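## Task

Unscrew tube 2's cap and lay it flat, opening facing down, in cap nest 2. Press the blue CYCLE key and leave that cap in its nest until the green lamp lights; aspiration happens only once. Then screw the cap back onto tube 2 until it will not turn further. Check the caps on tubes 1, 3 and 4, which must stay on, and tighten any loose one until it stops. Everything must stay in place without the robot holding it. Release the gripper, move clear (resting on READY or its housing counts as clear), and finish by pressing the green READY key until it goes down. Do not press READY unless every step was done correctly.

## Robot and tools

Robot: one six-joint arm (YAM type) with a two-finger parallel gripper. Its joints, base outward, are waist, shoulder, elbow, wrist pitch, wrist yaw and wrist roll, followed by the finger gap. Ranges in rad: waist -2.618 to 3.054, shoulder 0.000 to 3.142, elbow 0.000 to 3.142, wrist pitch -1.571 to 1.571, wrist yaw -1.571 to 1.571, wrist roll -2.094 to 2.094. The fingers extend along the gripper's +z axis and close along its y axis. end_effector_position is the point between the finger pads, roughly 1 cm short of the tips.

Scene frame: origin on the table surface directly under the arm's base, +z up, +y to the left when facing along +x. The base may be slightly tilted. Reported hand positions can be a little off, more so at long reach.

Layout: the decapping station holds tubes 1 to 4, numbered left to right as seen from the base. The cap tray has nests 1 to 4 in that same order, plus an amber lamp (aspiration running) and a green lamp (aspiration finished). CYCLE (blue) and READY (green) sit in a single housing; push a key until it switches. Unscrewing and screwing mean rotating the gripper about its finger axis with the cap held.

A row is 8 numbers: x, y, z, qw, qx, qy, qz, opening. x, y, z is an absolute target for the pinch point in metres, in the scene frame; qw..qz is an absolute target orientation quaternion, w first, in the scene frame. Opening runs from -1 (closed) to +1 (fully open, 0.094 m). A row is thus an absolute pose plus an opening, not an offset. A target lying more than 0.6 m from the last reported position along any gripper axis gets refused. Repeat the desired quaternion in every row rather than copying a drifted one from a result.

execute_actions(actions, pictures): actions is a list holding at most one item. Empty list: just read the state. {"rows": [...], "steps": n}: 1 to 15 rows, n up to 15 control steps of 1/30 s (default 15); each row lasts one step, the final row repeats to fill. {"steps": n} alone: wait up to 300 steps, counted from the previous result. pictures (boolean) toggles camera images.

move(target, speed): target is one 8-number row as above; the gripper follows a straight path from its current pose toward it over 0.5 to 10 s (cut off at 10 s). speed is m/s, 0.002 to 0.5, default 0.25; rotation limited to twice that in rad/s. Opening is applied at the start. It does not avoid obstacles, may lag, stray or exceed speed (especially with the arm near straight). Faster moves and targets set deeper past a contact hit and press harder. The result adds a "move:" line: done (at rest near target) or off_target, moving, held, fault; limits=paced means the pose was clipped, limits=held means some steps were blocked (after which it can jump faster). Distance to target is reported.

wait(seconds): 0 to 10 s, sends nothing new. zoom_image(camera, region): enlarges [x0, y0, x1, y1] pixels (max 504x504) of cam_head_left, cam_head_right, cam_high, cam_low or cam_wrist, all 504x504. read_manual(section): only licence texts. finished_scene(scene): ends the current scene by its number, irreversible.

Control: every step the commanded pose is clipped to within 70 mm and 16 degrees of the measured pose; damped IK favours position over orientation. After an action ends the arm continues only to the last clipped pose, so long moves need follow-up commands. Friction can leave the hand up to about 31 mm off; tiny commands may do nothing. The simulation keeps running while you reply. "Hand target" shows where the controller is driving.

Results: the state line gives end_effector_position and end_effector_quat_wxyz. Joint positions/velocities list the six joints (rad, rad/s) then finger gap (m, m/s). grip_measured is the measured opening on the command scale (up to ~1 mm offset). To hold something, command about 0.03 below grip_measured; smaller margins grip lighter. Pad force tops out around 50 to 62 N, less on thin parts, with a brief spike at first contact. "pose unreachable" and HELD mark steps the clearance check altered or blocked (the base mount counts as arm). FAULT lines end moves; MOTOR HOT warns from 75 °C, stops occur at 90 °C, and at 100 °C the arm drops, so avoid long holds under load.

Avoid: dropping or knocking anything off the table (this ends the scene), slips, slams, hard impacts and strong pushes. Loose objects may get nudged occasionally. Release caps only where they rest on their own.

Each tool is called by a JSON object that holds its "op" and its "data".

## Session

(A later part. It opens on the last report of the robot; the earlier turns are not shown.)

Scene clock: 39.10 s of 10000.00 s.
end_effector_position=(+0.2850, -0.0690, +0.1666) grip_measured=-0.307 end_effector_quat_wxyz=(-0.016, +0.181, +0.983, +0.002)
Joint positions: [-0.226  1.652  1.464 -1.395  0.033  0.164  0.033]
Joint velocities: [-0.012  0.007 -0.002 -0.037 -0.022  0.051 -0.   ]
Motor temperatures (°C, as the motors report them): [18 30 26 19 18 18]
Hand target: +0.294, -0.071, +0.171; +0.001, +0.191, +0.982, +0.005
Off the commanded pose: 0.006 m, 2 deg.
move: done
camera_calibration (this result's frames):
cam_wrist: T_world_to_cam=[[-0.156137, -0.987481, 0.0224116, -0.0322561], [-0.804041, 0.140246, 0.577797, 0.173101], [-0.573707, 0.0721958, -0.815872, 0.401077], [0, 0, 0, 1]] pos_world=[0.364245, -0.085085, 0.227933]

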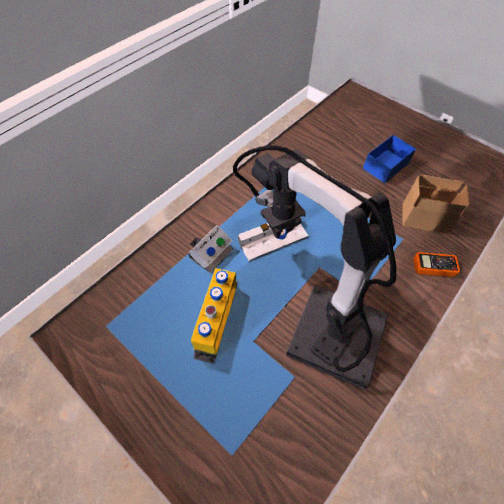

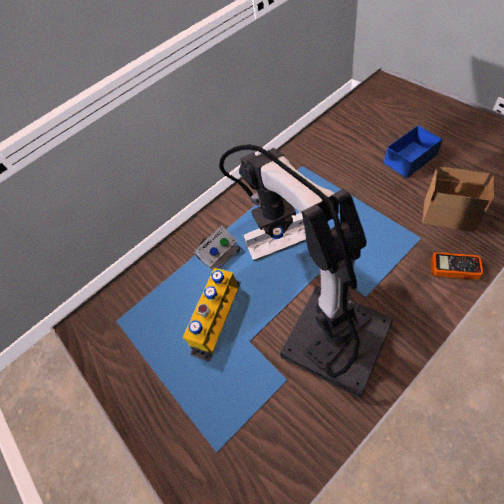

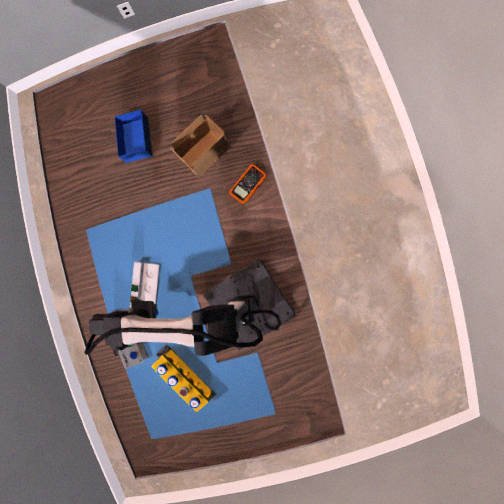

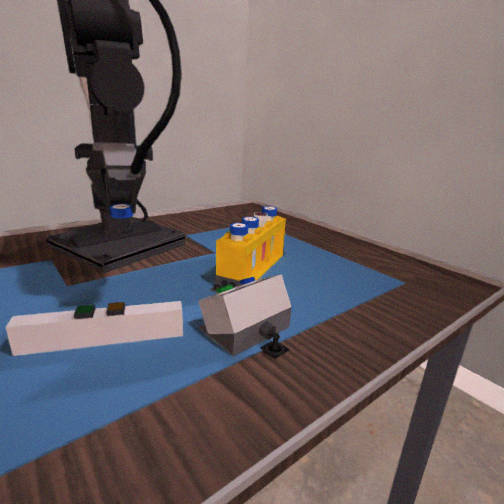

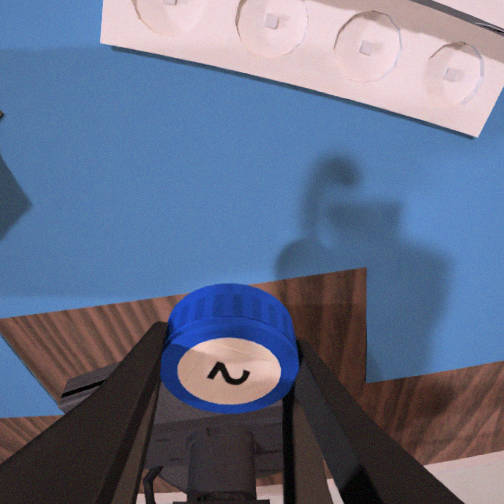

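{"op": "move", "data": {"target": [0.3526,-0.0976,0.08,0,0.195,0.981,0,-0.33], "speed": 0.15}}

Scene clock: 41.70 s of 10000.00 s.
end_effector_position=(+0.3451, -0.0921, +0.0786) grip_measured=-0.307 end_effector_quat_wxyz=(-0.011, +0.196, +0.980, +0.002)
Joint positions: [-0.264  1.922  1.449 -1.099  0.033  0.156  0.033]
Joint velocities: [ 0.002  0.007 -0.002 -0.066  0.022 -0.007 -0.   ]
Motor temperatures (°C, as the motors report them): [18 30 26 19 18 18]
Hand target: +0.351, -0.097, +0.079; +0.000, +0.195, +0.981, +0.000
Off the commanded pose: 0.009 m, 1 deg.
move: done
camera_calibration (this result's frames):
cam_wrist: T_world_to_cam=[[-0.186059, -0.982259, 0.0234565, -0.0329762], [-0.805223, 0.166118, 0.569228, 0.27898], [-0.563026, 0.0870221, -0.821845, 0.363641], [0, 0, 0, 1]] pos_world=[0.423245, -0.110379, 0.140827]

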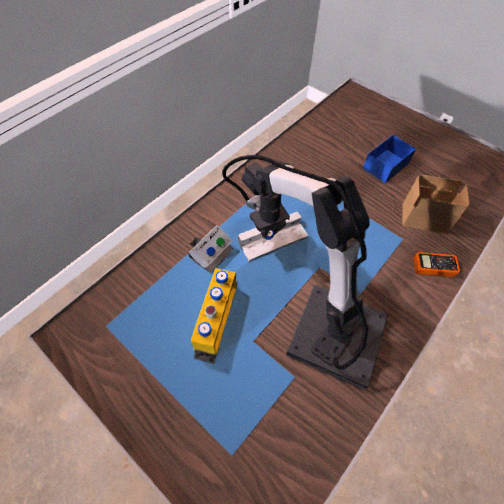

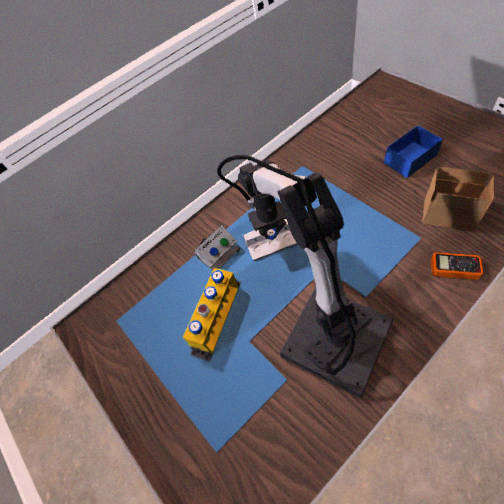

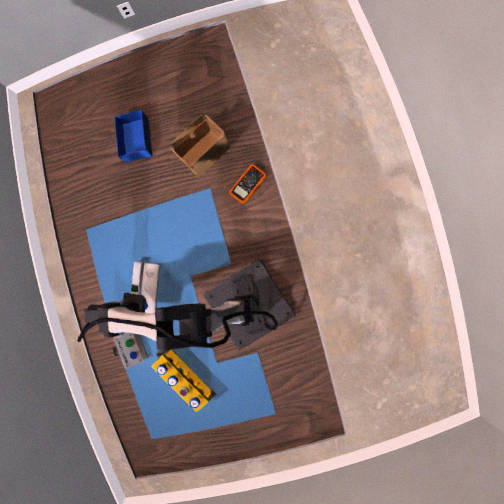

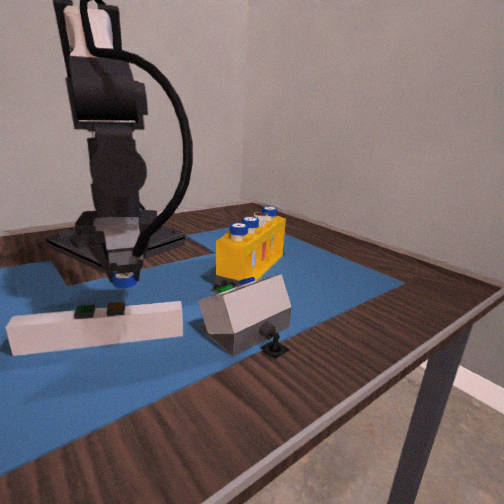

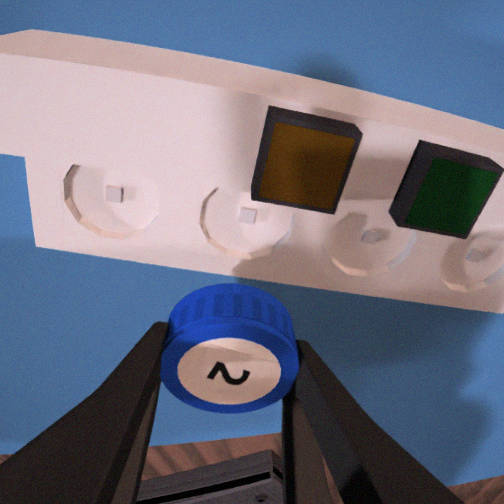

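{"op": "move", "data": {"target": [0.357,-0.101,0.045,0,0.195,0.981,0,-0.33], "speed": 0.05}}

Scene clock: 43.80 s of 10000.00 s.
end_effector_position=(+0.3578, -0.0980, +0.0523) grip_measured=-0.307 end_effector_quat_wxyz=(+0.003, +0.196, +0.981, +0.001)
Joint positions: [-0.274  1.977  1.419 -0.987  0.033  0.145  0.033]
Joint velocities: [-0.002 -0.017  0.012  0.022 -0.007 -0.037 -0.001]
Motor temperatures (°C, as the motors report them): [18 30 26 19 18 18]
Hand target: +0.356, -0.101, +0.045; -0.000, +0.195, +0.981, +0.000
Off the commanded pose: 0.008 m, 0 deg.
move: done
camera_calibration (this result's frames):
cam_wrist: T_world_to_cam=[[-0.186855, -0.982066, 0.0251152, -0.0356194], [-0.819661, 0.169945, 0.547059, 0.311832], [-0.541517, 0.0816349, -0.836717, 0.342207], [0, 0, 0, 1]] pos_world=[0.434252, -0.115911, 0.116635]

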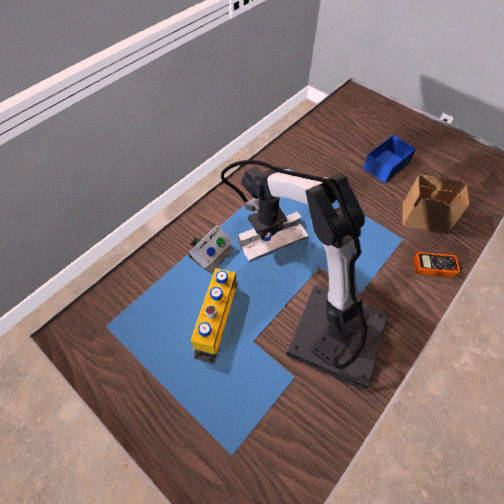

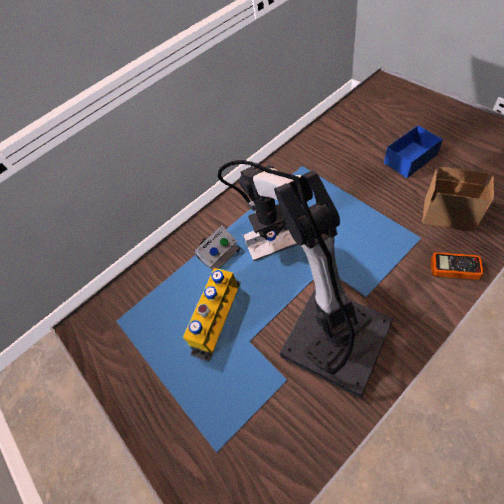

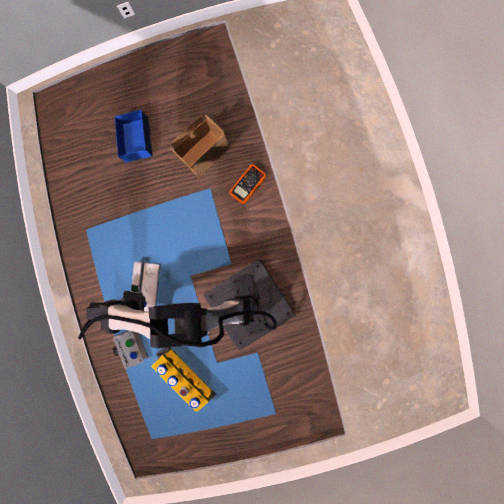

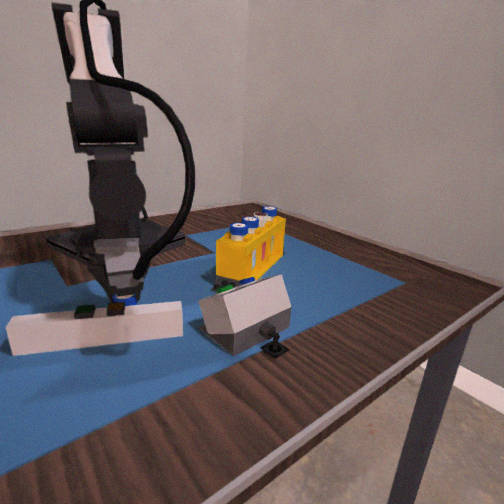

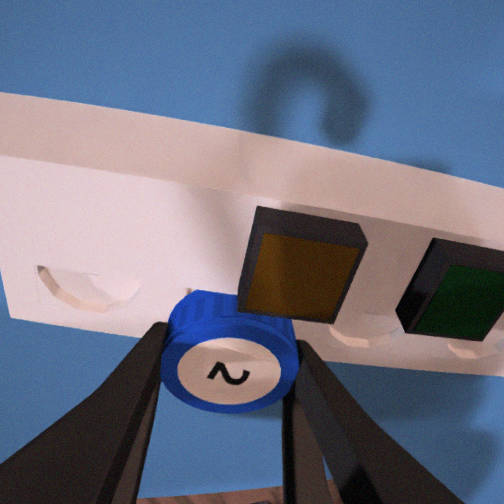

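{"op": "move", "data": {"target": [0.3515,-0.101,0.028,0,0.195,0.981,0,-0.33], "speed": 0.03}}

Scene clock: 45.20 s of 10000.00 s.
end_effector_position=(+0.3534, -0.0987, +0.0376) grip_measured=-0.307 end_effector_quat_wxyz=(+0.006, +0.197, +0.980, +0.001)
Joint positions: [-0.28   1.977  1.357 -0.918  0.033  0.14   0.033]
Joint velocities: [-0.007 -0.002 -0.007  0.007 -0.022  0.037  0.001]
Motor temperatures (°C, as the motors report them): [18 31 26 19 18 18]
Hand target: +0.351, -0.101, +0.028; -0.000, +0.195, +0.981, +0.000
Off the commanded pose: 0.010 m, 1 deg.
move: done
camera_calibration (this result's frames):
cam_wrist: T_world_to_cam=[[-0.187996, -0.981833, 0.0257194, -0.0363243], [-0.822978, 0.171763, 0.541484, 0.317998], [-0.536064, 0.08063, -0.840318, 0.325753], [0, 0, 0, 1]] pos_world=[0.429501, -0.11655, 0.102479]

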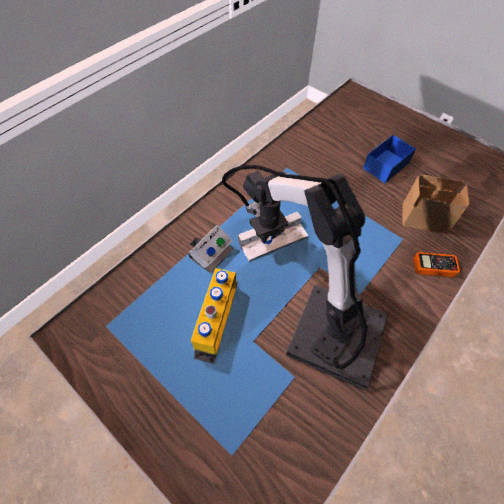

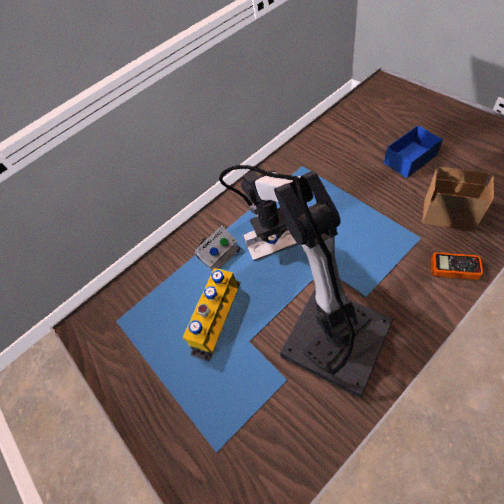

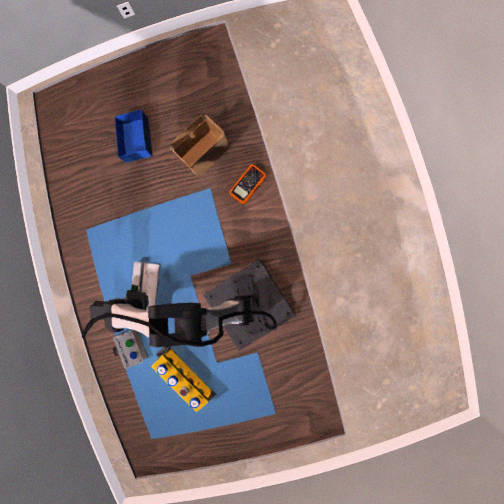

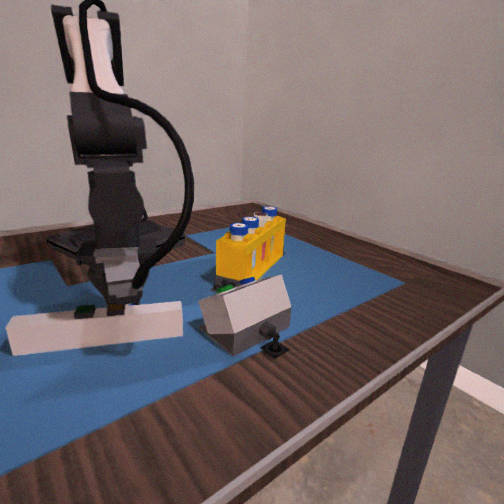

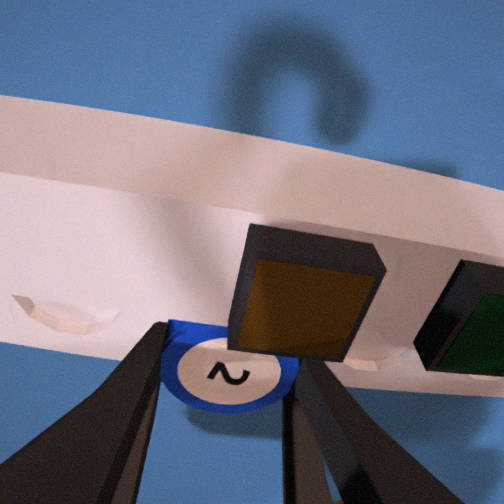

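{"op": "move", "data": {"target": [0.3515,-0.100,0.017,0,0.195,0.981,0,-0.33], "speed": 0.015}}

Scene clock: 47.33 s of 10000.00 s.
end_effector_position=(+0.3539, -0.0984, +0.0252) grip_measured=-0.307 end_effector_quat_wxyz=(+0.005, +0.196, +0.980, +0.001)
Joint positions: [-0.28   1.998  1.335 -0.876  0.033  0.139  0.033]
Joint velocities: [-0.002 -0.007 -0.012 -0.007 -0.007  0.007 -0.001]
Motor temperatures (°C, as the motors report them): [18 31 26 19 18 18]
Hand target: +0.351, -0.100, +0.017; +0.000, +0.195, +0.981, +0.000
Off the commanded pose: 0.009 m, 1 deg.
move: done
camera_calibration (this result's frames):
cam_wrist: T_world_to_cam=[[-0.187157, -0.981996, 0.0256253, -0.0359083], [-0.822318, 0.170888, 0.542762, 0.324672], [-0.537369, 0.0805096, -0.839495, 0.315934], [0, 0, 0, 1]] pos_world=[0.430037, -0.11618, 0.0899258]

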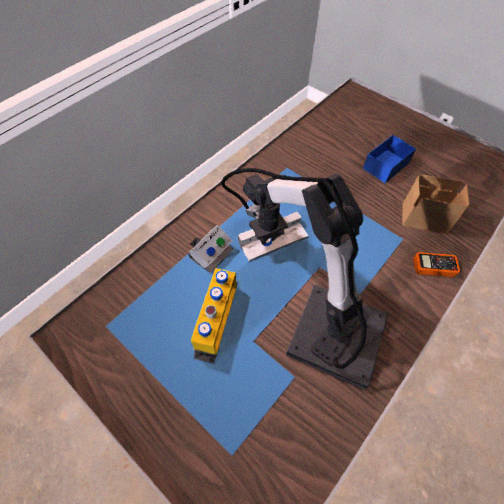

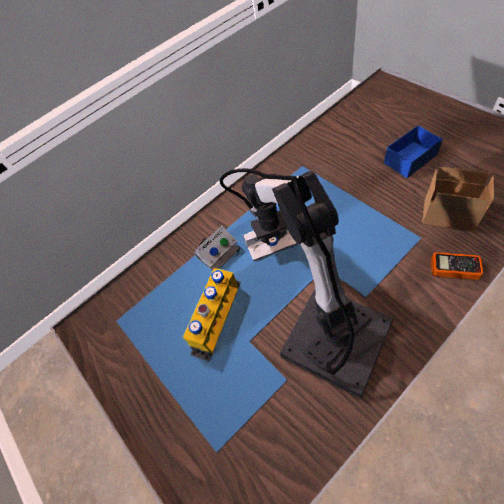

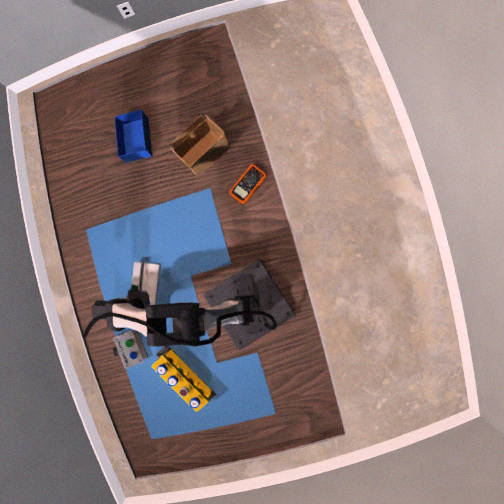

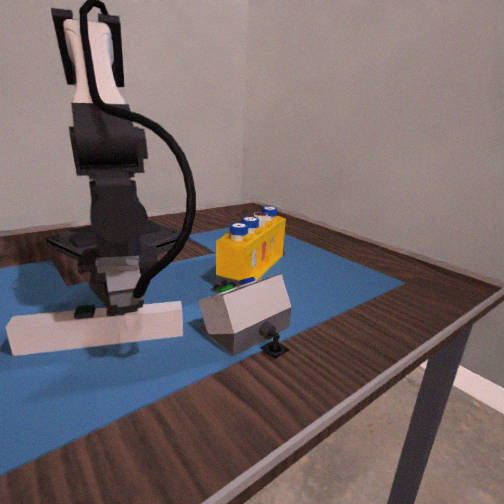

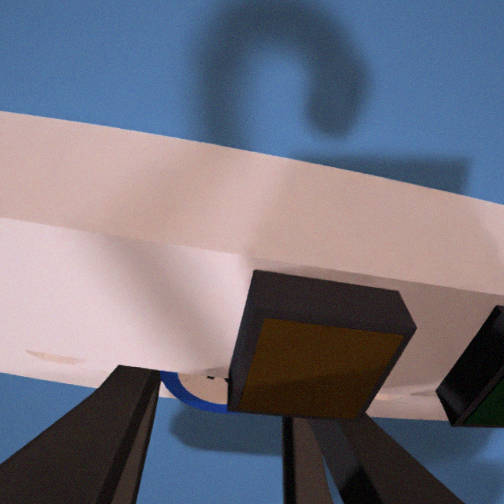

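{"op": "move", "data": {"target": [0.3515,-0.100,0.012,0,0.195,0.981,0,-0.33], "speed": 0.01}}

{"op": "execute_actions", "data": {"actions": [{"rows":[[0.3525,-0.099,0.022,0,0.195,0.981,0,-0.08]],"steps":8}], "pictures": false}}

{"op": "move", "data": {"target": [0.35,-0.098,0.12,0,0.195,0.981,0,-0.08], "speed": 0.1}}

Scene clock: 49.73 s of 10000.00 s.
end_effector_position=(+0.3555, -0.0987, +0.0225) grip_measured=-0.307 end_effector_quat_wxyz=(+0.009, +0.197, +0.980, +0.000)
Joint positions: [-0.28   2.002  1.329 -0.858  0.033  0.139  0.033]
Joint velocities: [-0.007  0.002 -0.007  0.051  0.051  0.051  0.001]
Motor temperatures (°C, as the motors report them): [18 31 26 19 18 18]
Hand target: +0.351, -0.100, +0.012; -0.000, +0.195, +0.981, +0.000
Off the commanded pose: 0.011 m, 1 deg.
move: off_target
camera_calibration (this result's frames):
cam_wrist: T_world_to_cam=[[-0.187607, -0.981896, 0.0261408, -0.0357051], [-0.826252, 0.172147, 0.536351, 0.329211], [-0.531141, 0.0790241, -0.84359, 0.312351], [0, 0, 0, 1]] pos_world=[0.431216, -0.116415, 0.0878565]

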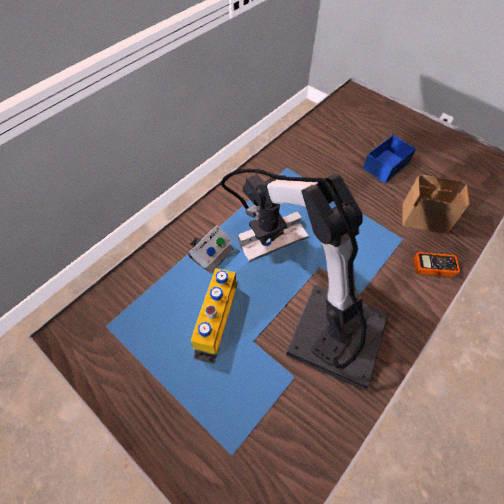

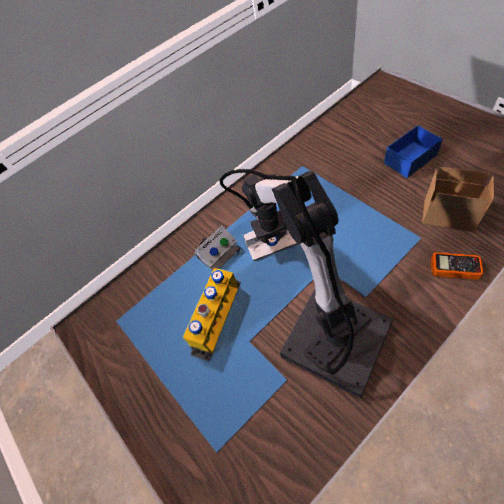

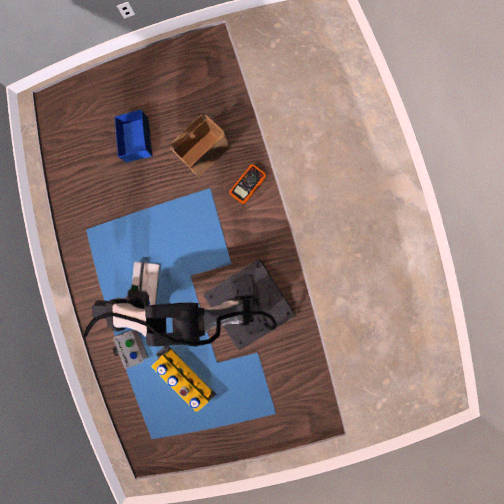

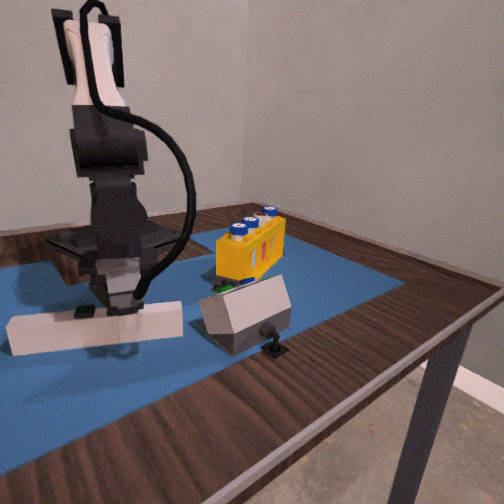

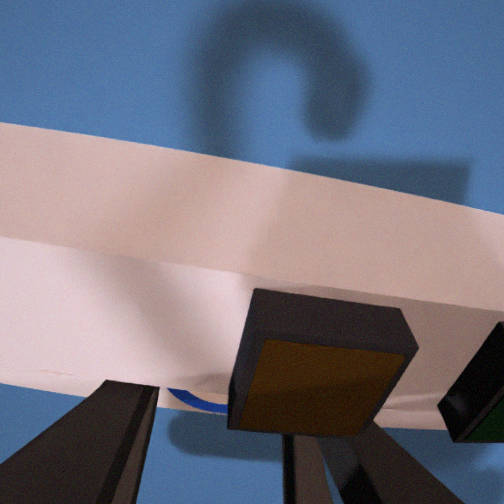

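Scene clock: 50.00 s of 10000.00 s.
end_effector_position=(+0.3538, -0.0983, +0.0225) grip_measured=-0.082 end_effector_quat_wxyz=(+0.006, +0.196, +0.980, +0.001)
Joint positions: [-0.28   2.002  1.329 -0.866  0.033  0.139  0.043]
Joint velocities: [-0.012 -0.017 -0.012  0.007  0.007  0.037 -0.001]
Motor temperatures (°C, as the motors report them): [18 31 26 19 18 18]
Hand target: +0.352, -0.099, +0.022; +0.000, +0.195, +0.981, -0.000
Off the commanded pose: 0.002 m, 1 deg.
Steps of this call (steps 1 to 8: all 8 steps of this action). Readings (end_effector_position):
1: (+0.3553, -0.0987, +0.0225)
2: (+0.3552, -0.0986, +0.0225)
4: (+0.3543, -0.0984, +0.0225)
8: the state above

Scene clock: 51.80 s of 10000.00 s.
end_effector_position=(+0.3493, -0.1002, +0.1105) grip_measured=-0.082 end_effector_quat_wxyz=(-0.010, +0.196, +0.981, +0.002)
Joint positions: [-0.28   1.919  1.576 -1.225  0.033  0.139  0.043]
Joint velocities: [-0.012 -0.002 -0.007  0.007 -0.037  0.007  0.   ]
Motor temperatures (°C, as the motors report them): [18 31 26 19 18 18]
Hand target: +0.352, -0.099, +0.120; +0.000, +0.195, +0.981, +0.000
Off the commanded pose: 0.010 m, 1 deg.
move: done
camera_calibration (this result's frames):
cam_wrist: T_world_to_cam=[[-0.18544, -0.982373, 0.0235821, -0.0411831], [-0.806521, 0.165867, 0.567461, 0.266196], [-0.56137, 0.0862104, -0.823062, 0.392432], [0, 0, 0, 1]] pos_world=[0.427355, -0.118442, 0.172911]

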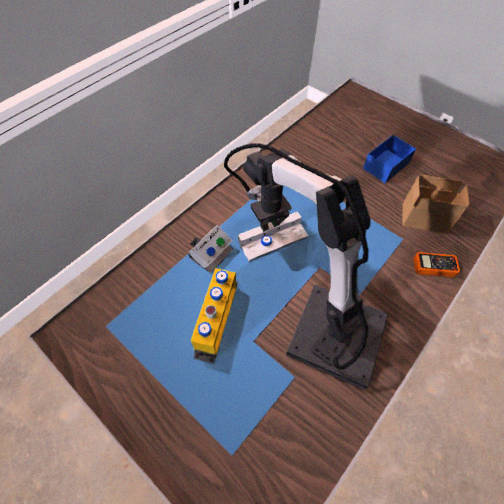

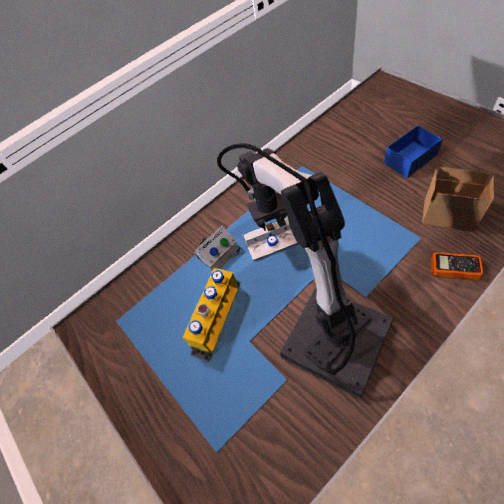

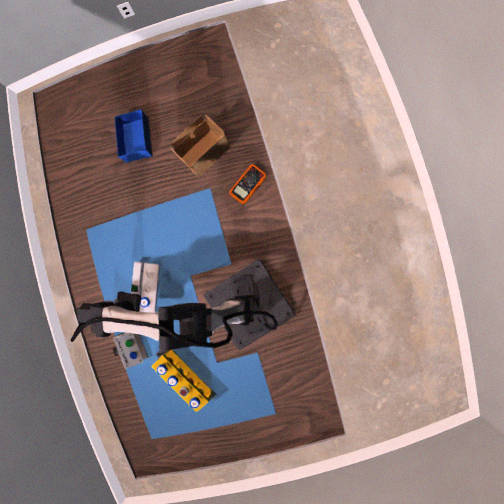

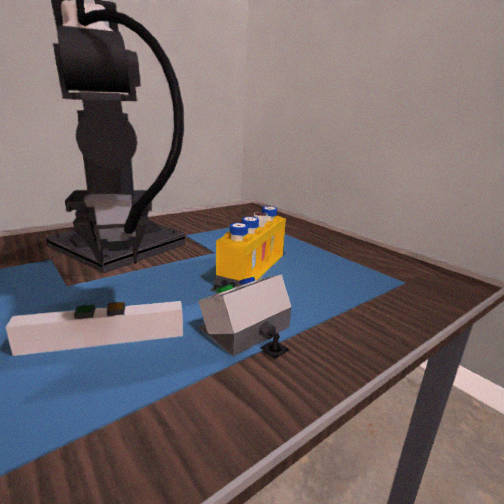

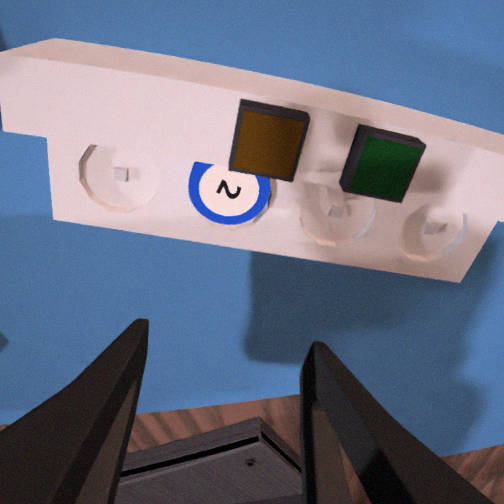

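{"op": "zoom_image", "data": {"camera": "cam_head_right", "region": [235,215,305,265]}}

{"op": "zoom_image", "data": {"camera": "cam_wrist", "region": [60,100,380,260]}}

Region (235, 215, 305, 265) of cam_head_right's 504x504 image, scaled by 7.200, with more detail than that image has; it fills the top 360 rows of this view, and the rest is white.

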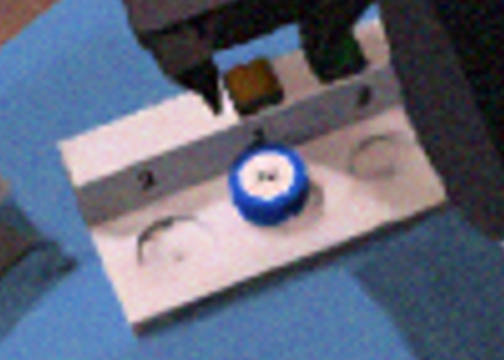

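Region (60, 100, 380, 260) of cam_wrist's 504x504 image, scaled by 1.575, with more detail than that image has.

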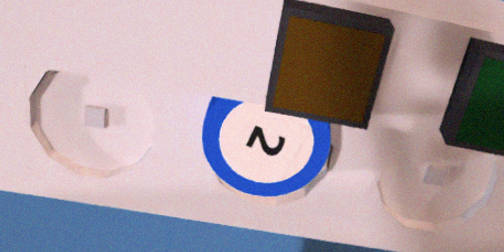

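{"op": "move", "data": {"target": [0.295,-0.08,0.12,0,0.195,0.981,0,-0.08], "speed": 0.15}}

Scene clock: 54.00 s of 10000.00 s.
end_effector_position=(+0.2939, -0.0823, +0.1202) grip_measured=-0.082 end_effector_quat_wxyz=(-0.009, +0.193, +0.981, +0.002)
Joint positions: [-0.268  1.693  1.328 -1.203  0.033  0.145  0.043]
Joint velocities: [-0.002 -0.012 -0.012  0.007 -0.037 -0.007 -0.   ]
Motor temperatures (°C, as the motors report them): [18 32 26 19 18 18]
Hand target: +0.295, -0.081, +0.121; -0.000, +0.195, +0.981, +0.000
Off the commanded pose: 0.003 m, 1 deg.
move: done
camera_calibration (this result's frames):
cam_wrist: T_world_to_cam=[[-0.179855, -0.983412, 0.0235016, -0.0358384], [-0.8079, 0.161302, 0.566816, 0.213126], [-0.561204, 0.0829579, -0.823509, 0.367485], [0, 0, 0, 1]] pos_world=[0.371973, -0.100107, 0.182666]

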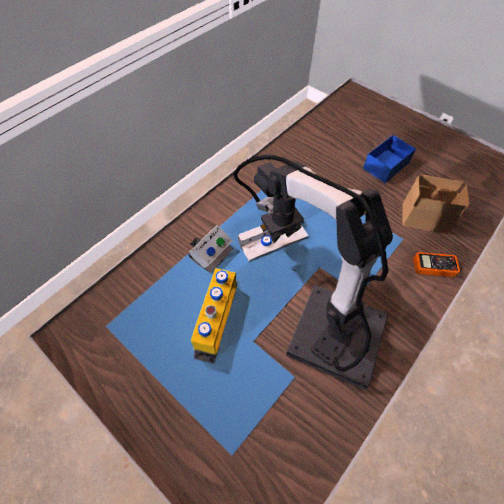

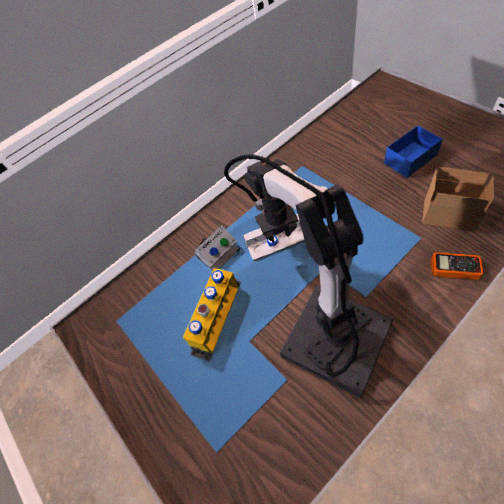

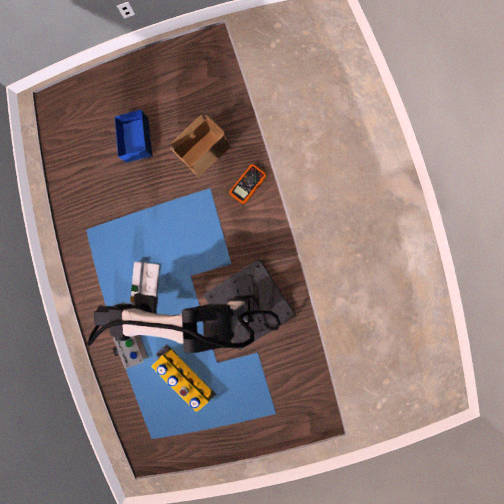

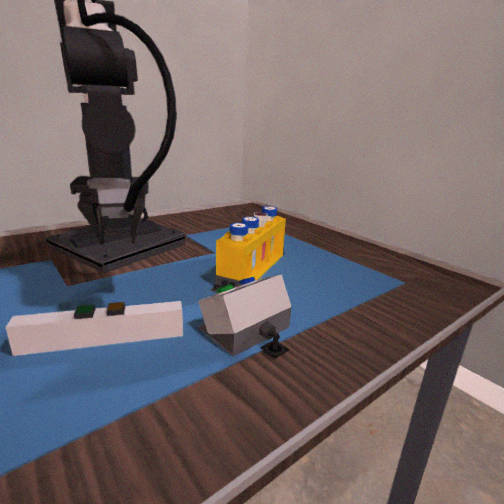

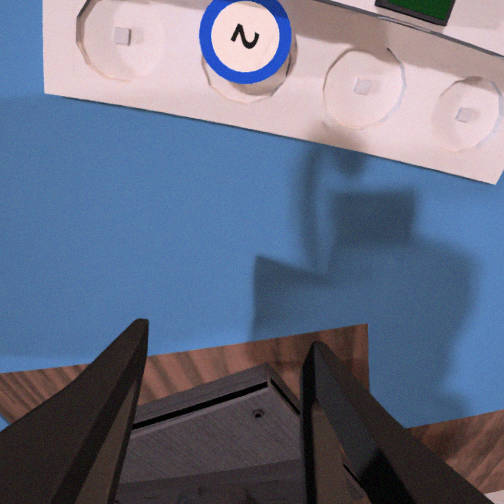

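{"op": "move", "data": {"target": [0.354,-0.101,0.06,0,0.195,0.981,0,-0.08], "speed": 0.12}}

{"op": "move", "data": {"target": [0.3515,-0.1005,0.015,0,0.195,0.981,0,-0.08], "speed": 0.03}}

Scene clock: 56.13 s of 10000.00 s.
end_effector_position=(+0.3449, -0.0948, +0.0581) grip_measured=-0.082 end_effector_quat_wxyz=(-0.012, +0.196, +0.981, +0.002)
Joint positions: [-0.274  1.949  1.403 -1.029  0.033  0.145  0.043]
Joint velocities: [-0.022 -0.007 -0.002 -0.007 -0.037 -0.007 -0.001]
Motor temperatures (°C, as the motors report them): [18 32 26 19 18 18]
Hand target: +0.353, -0.100, +0.059; -0.000, +0.195, +0.981, -0.000
Off the commanded pose: 0.011 m, 1 deg.
move: off_target
camera_calibration (this result's frames):
cam_wrist: T_world_to_cam=[[-0.185102, -0.982445, 0.0231976, -0.0355387], [-0.803305, 0.164864, 0.572295, 0.289955], [-0.566073, 0.0872984, -0.81972, 0.347886], [0, 0, 0, 1]] pos_world=[0.423273, -0.113088, 0.120054]

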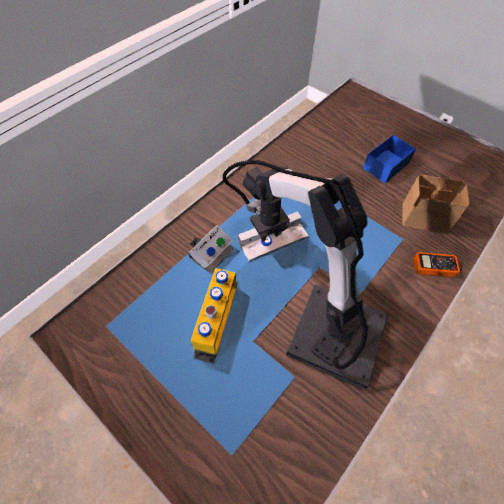

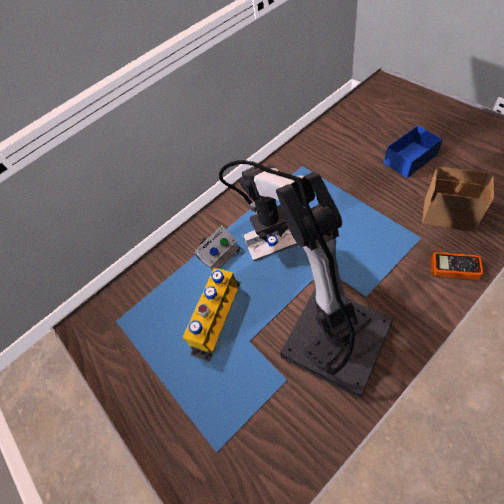

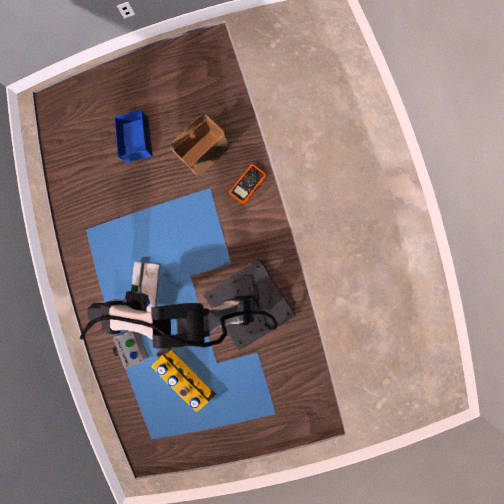

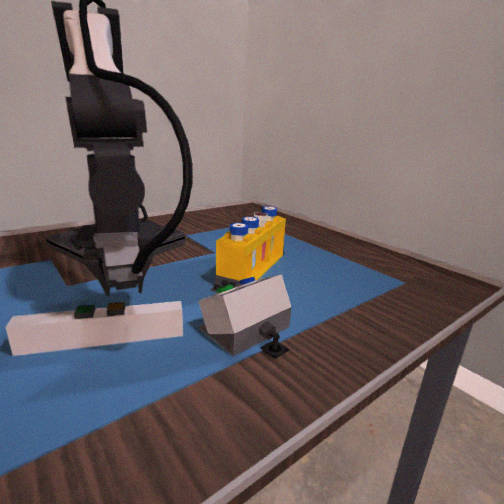

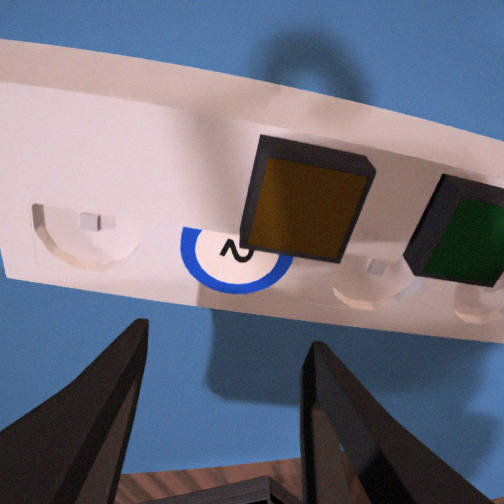

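Scene clock: 57.93 s of 10000.00 s.
end_effector_position=(+0.3534, -0.0979, +0.0227) grip_measured=-0.082 end_effector_quat_wxyz=(+0.004, +0.196, +0.981, +0.001)
Joint positions: [-0.279  2.002  1.33  -0.869  0.033  0.139  0.043]
Joint velocities: [ 0.012 -0.007 -0.002  0.007  0.051 -0.051 -0.002]
Motor temperatures (°C, as the motors report them): [18 32 26 19 18 18]
Hand target: +0.351, -0.100, +0.015; +0.000, +0.195, +0.981, +0.000
Off the commanded pose: 0.008 m, 1 deg.
move: done
camera_calibration (this result's frames):
cam_wrist: T_world_to_cam=[[-0.186672, -0.982092, 0.0254783, -0.0356176], [-0.821408, 0.170251, 0.544338, 0.325162], [-0.538928, 0.0806845, -0.838479, 0.314089], [0, 0, 0, 1]] pos_world=[0.429713, -0.115681, 0.0872661]

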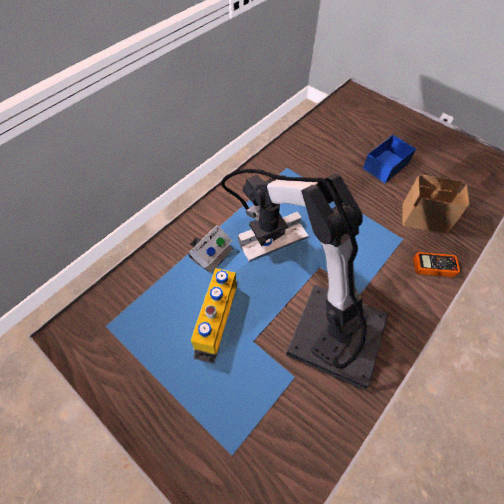

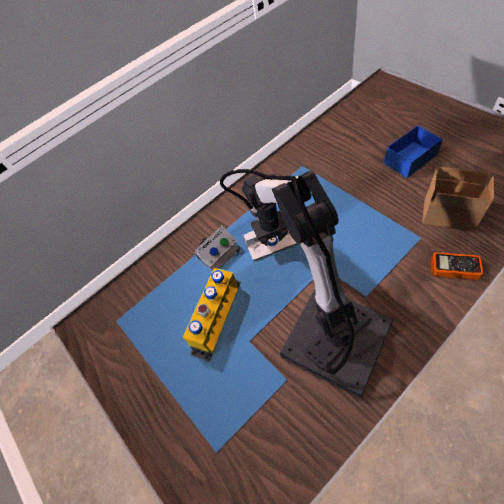

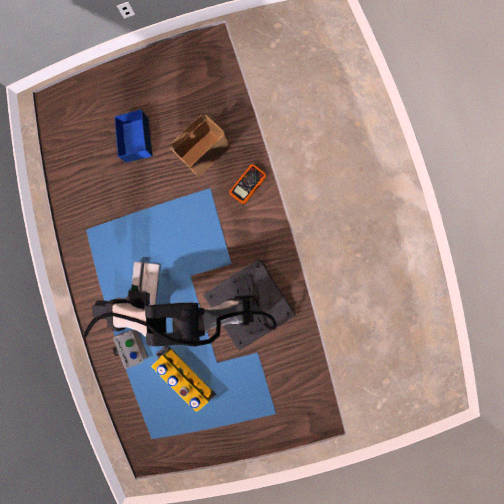

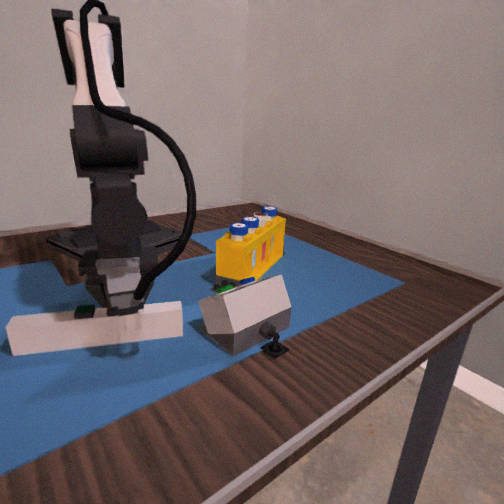

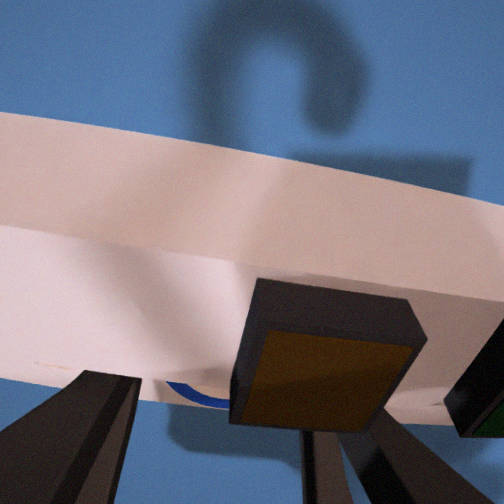

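Need to end at x≈0.345.

{"op": "execute_actions", "data": {"actions": [{"rows":[[0.3525,-0.099,0.022,0,0.195,0.981,0,-0.33]],"steps":8}], "pictures": false}}

{"op": "move", "data": {"target": [0.343,-0.098,0.026,0,0.195,0.981,0,-0.33], "speed": 0.01}}

Scene clock: 58.90 s of 10000.00 s.
end_effector_position=(+0.3539, -0.0980, +0.0227) grip_measured=-0.307 end_effector_quat_wxyz=(+0.005, +0.196, +0.981, +0.001)
Joint positions: [-0.279  2.002  1.33  -0.867  0.033  0.139  0.033]
Joint velocities: [-0.002 -0.012 -0.002  0.051  0.007 -0.022  0.   ]
Motor temperatures (°C, as the motors report them): [18 32 26 19 18 18]
Hand target: +0.352, -0.099, +0.022; +0.000, +0.195, +0.981, +0.000
Off the commanded pose: 0.002 m, 1 deg.
Steps of this call (steps 1 to 21: nothing new was sent; steps 22 to 29: all 8 steps of this action). Readings (end_effector_position):
22: (+0.3540, -0.0980, +0.0227)
23: (+0.3540, -0.0980, +0.0227)
25: (+0.3539, -0.0980, +0.0227)
29: the state above

Scene clock: 60.50 s of 10000.00 s.
end_effector_position=(+0.3491, -0.0967, +0.0226) grip_measured=-0.307 end_effector_quat_wxyz=(+0.002, +0.196, +0.981, +0.001)
Joint positions: [-0.279  1.991  1.312 -0.867  0.033  0.139  0.033]
Joint velocities: [-0.017  0.017 -0.022 -0.022  0.007 -0.022  0.001]
Motor temperatures (°C, as the motors report them): [18 32 26 19 18 18]
Hand target: +0.343, -0.098, +0.026; -0.000, +0.195, +0.981, +0.000
Off the commanded pose: 0.007 m, 0 deg.
move: done
camera_calibration (this result's frames):
cam_wrist: T_world_to_cam=[[-0.186052, -0.982217, 0.0251962, -0.0355351], [-0.819281, 0.169242, 0.547846, 0.320573], [-0.542368, 0.081285, -0.8362, 0.312824], [0, 0, 0, 1]] pos_world=[0.425694, -0.114586, 0.0868535]

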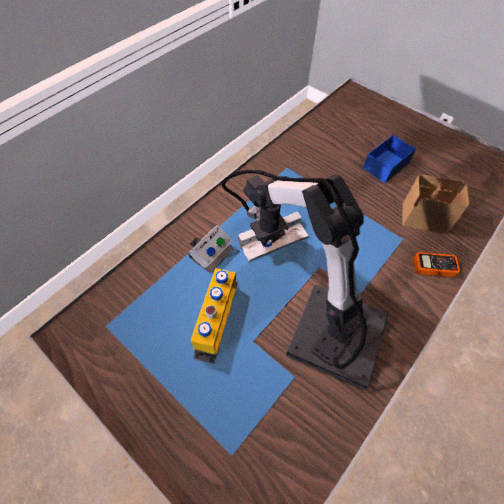

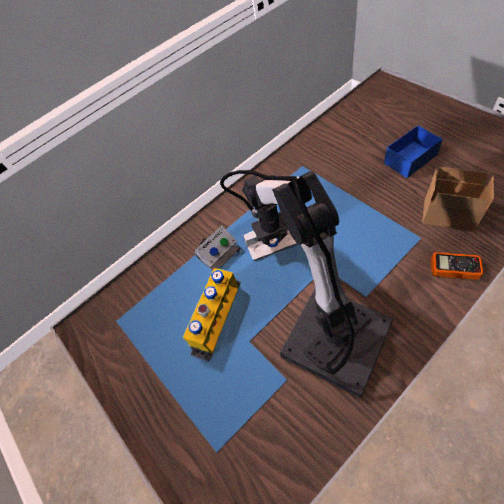

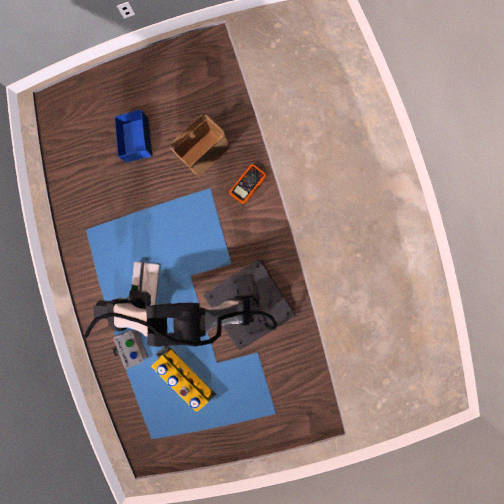

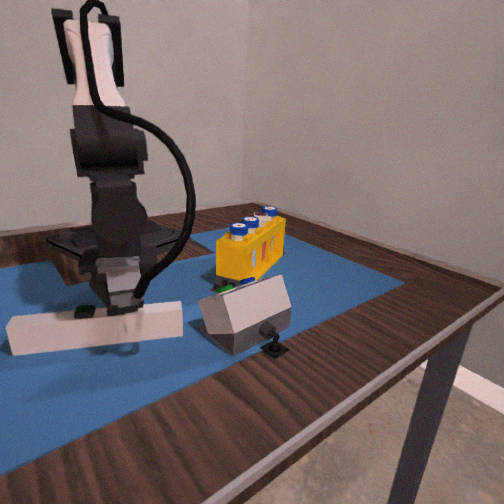

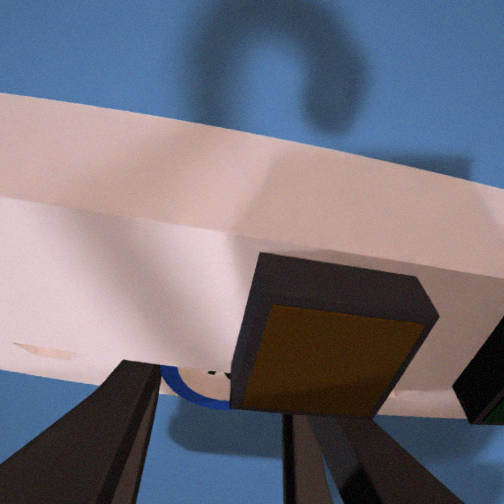

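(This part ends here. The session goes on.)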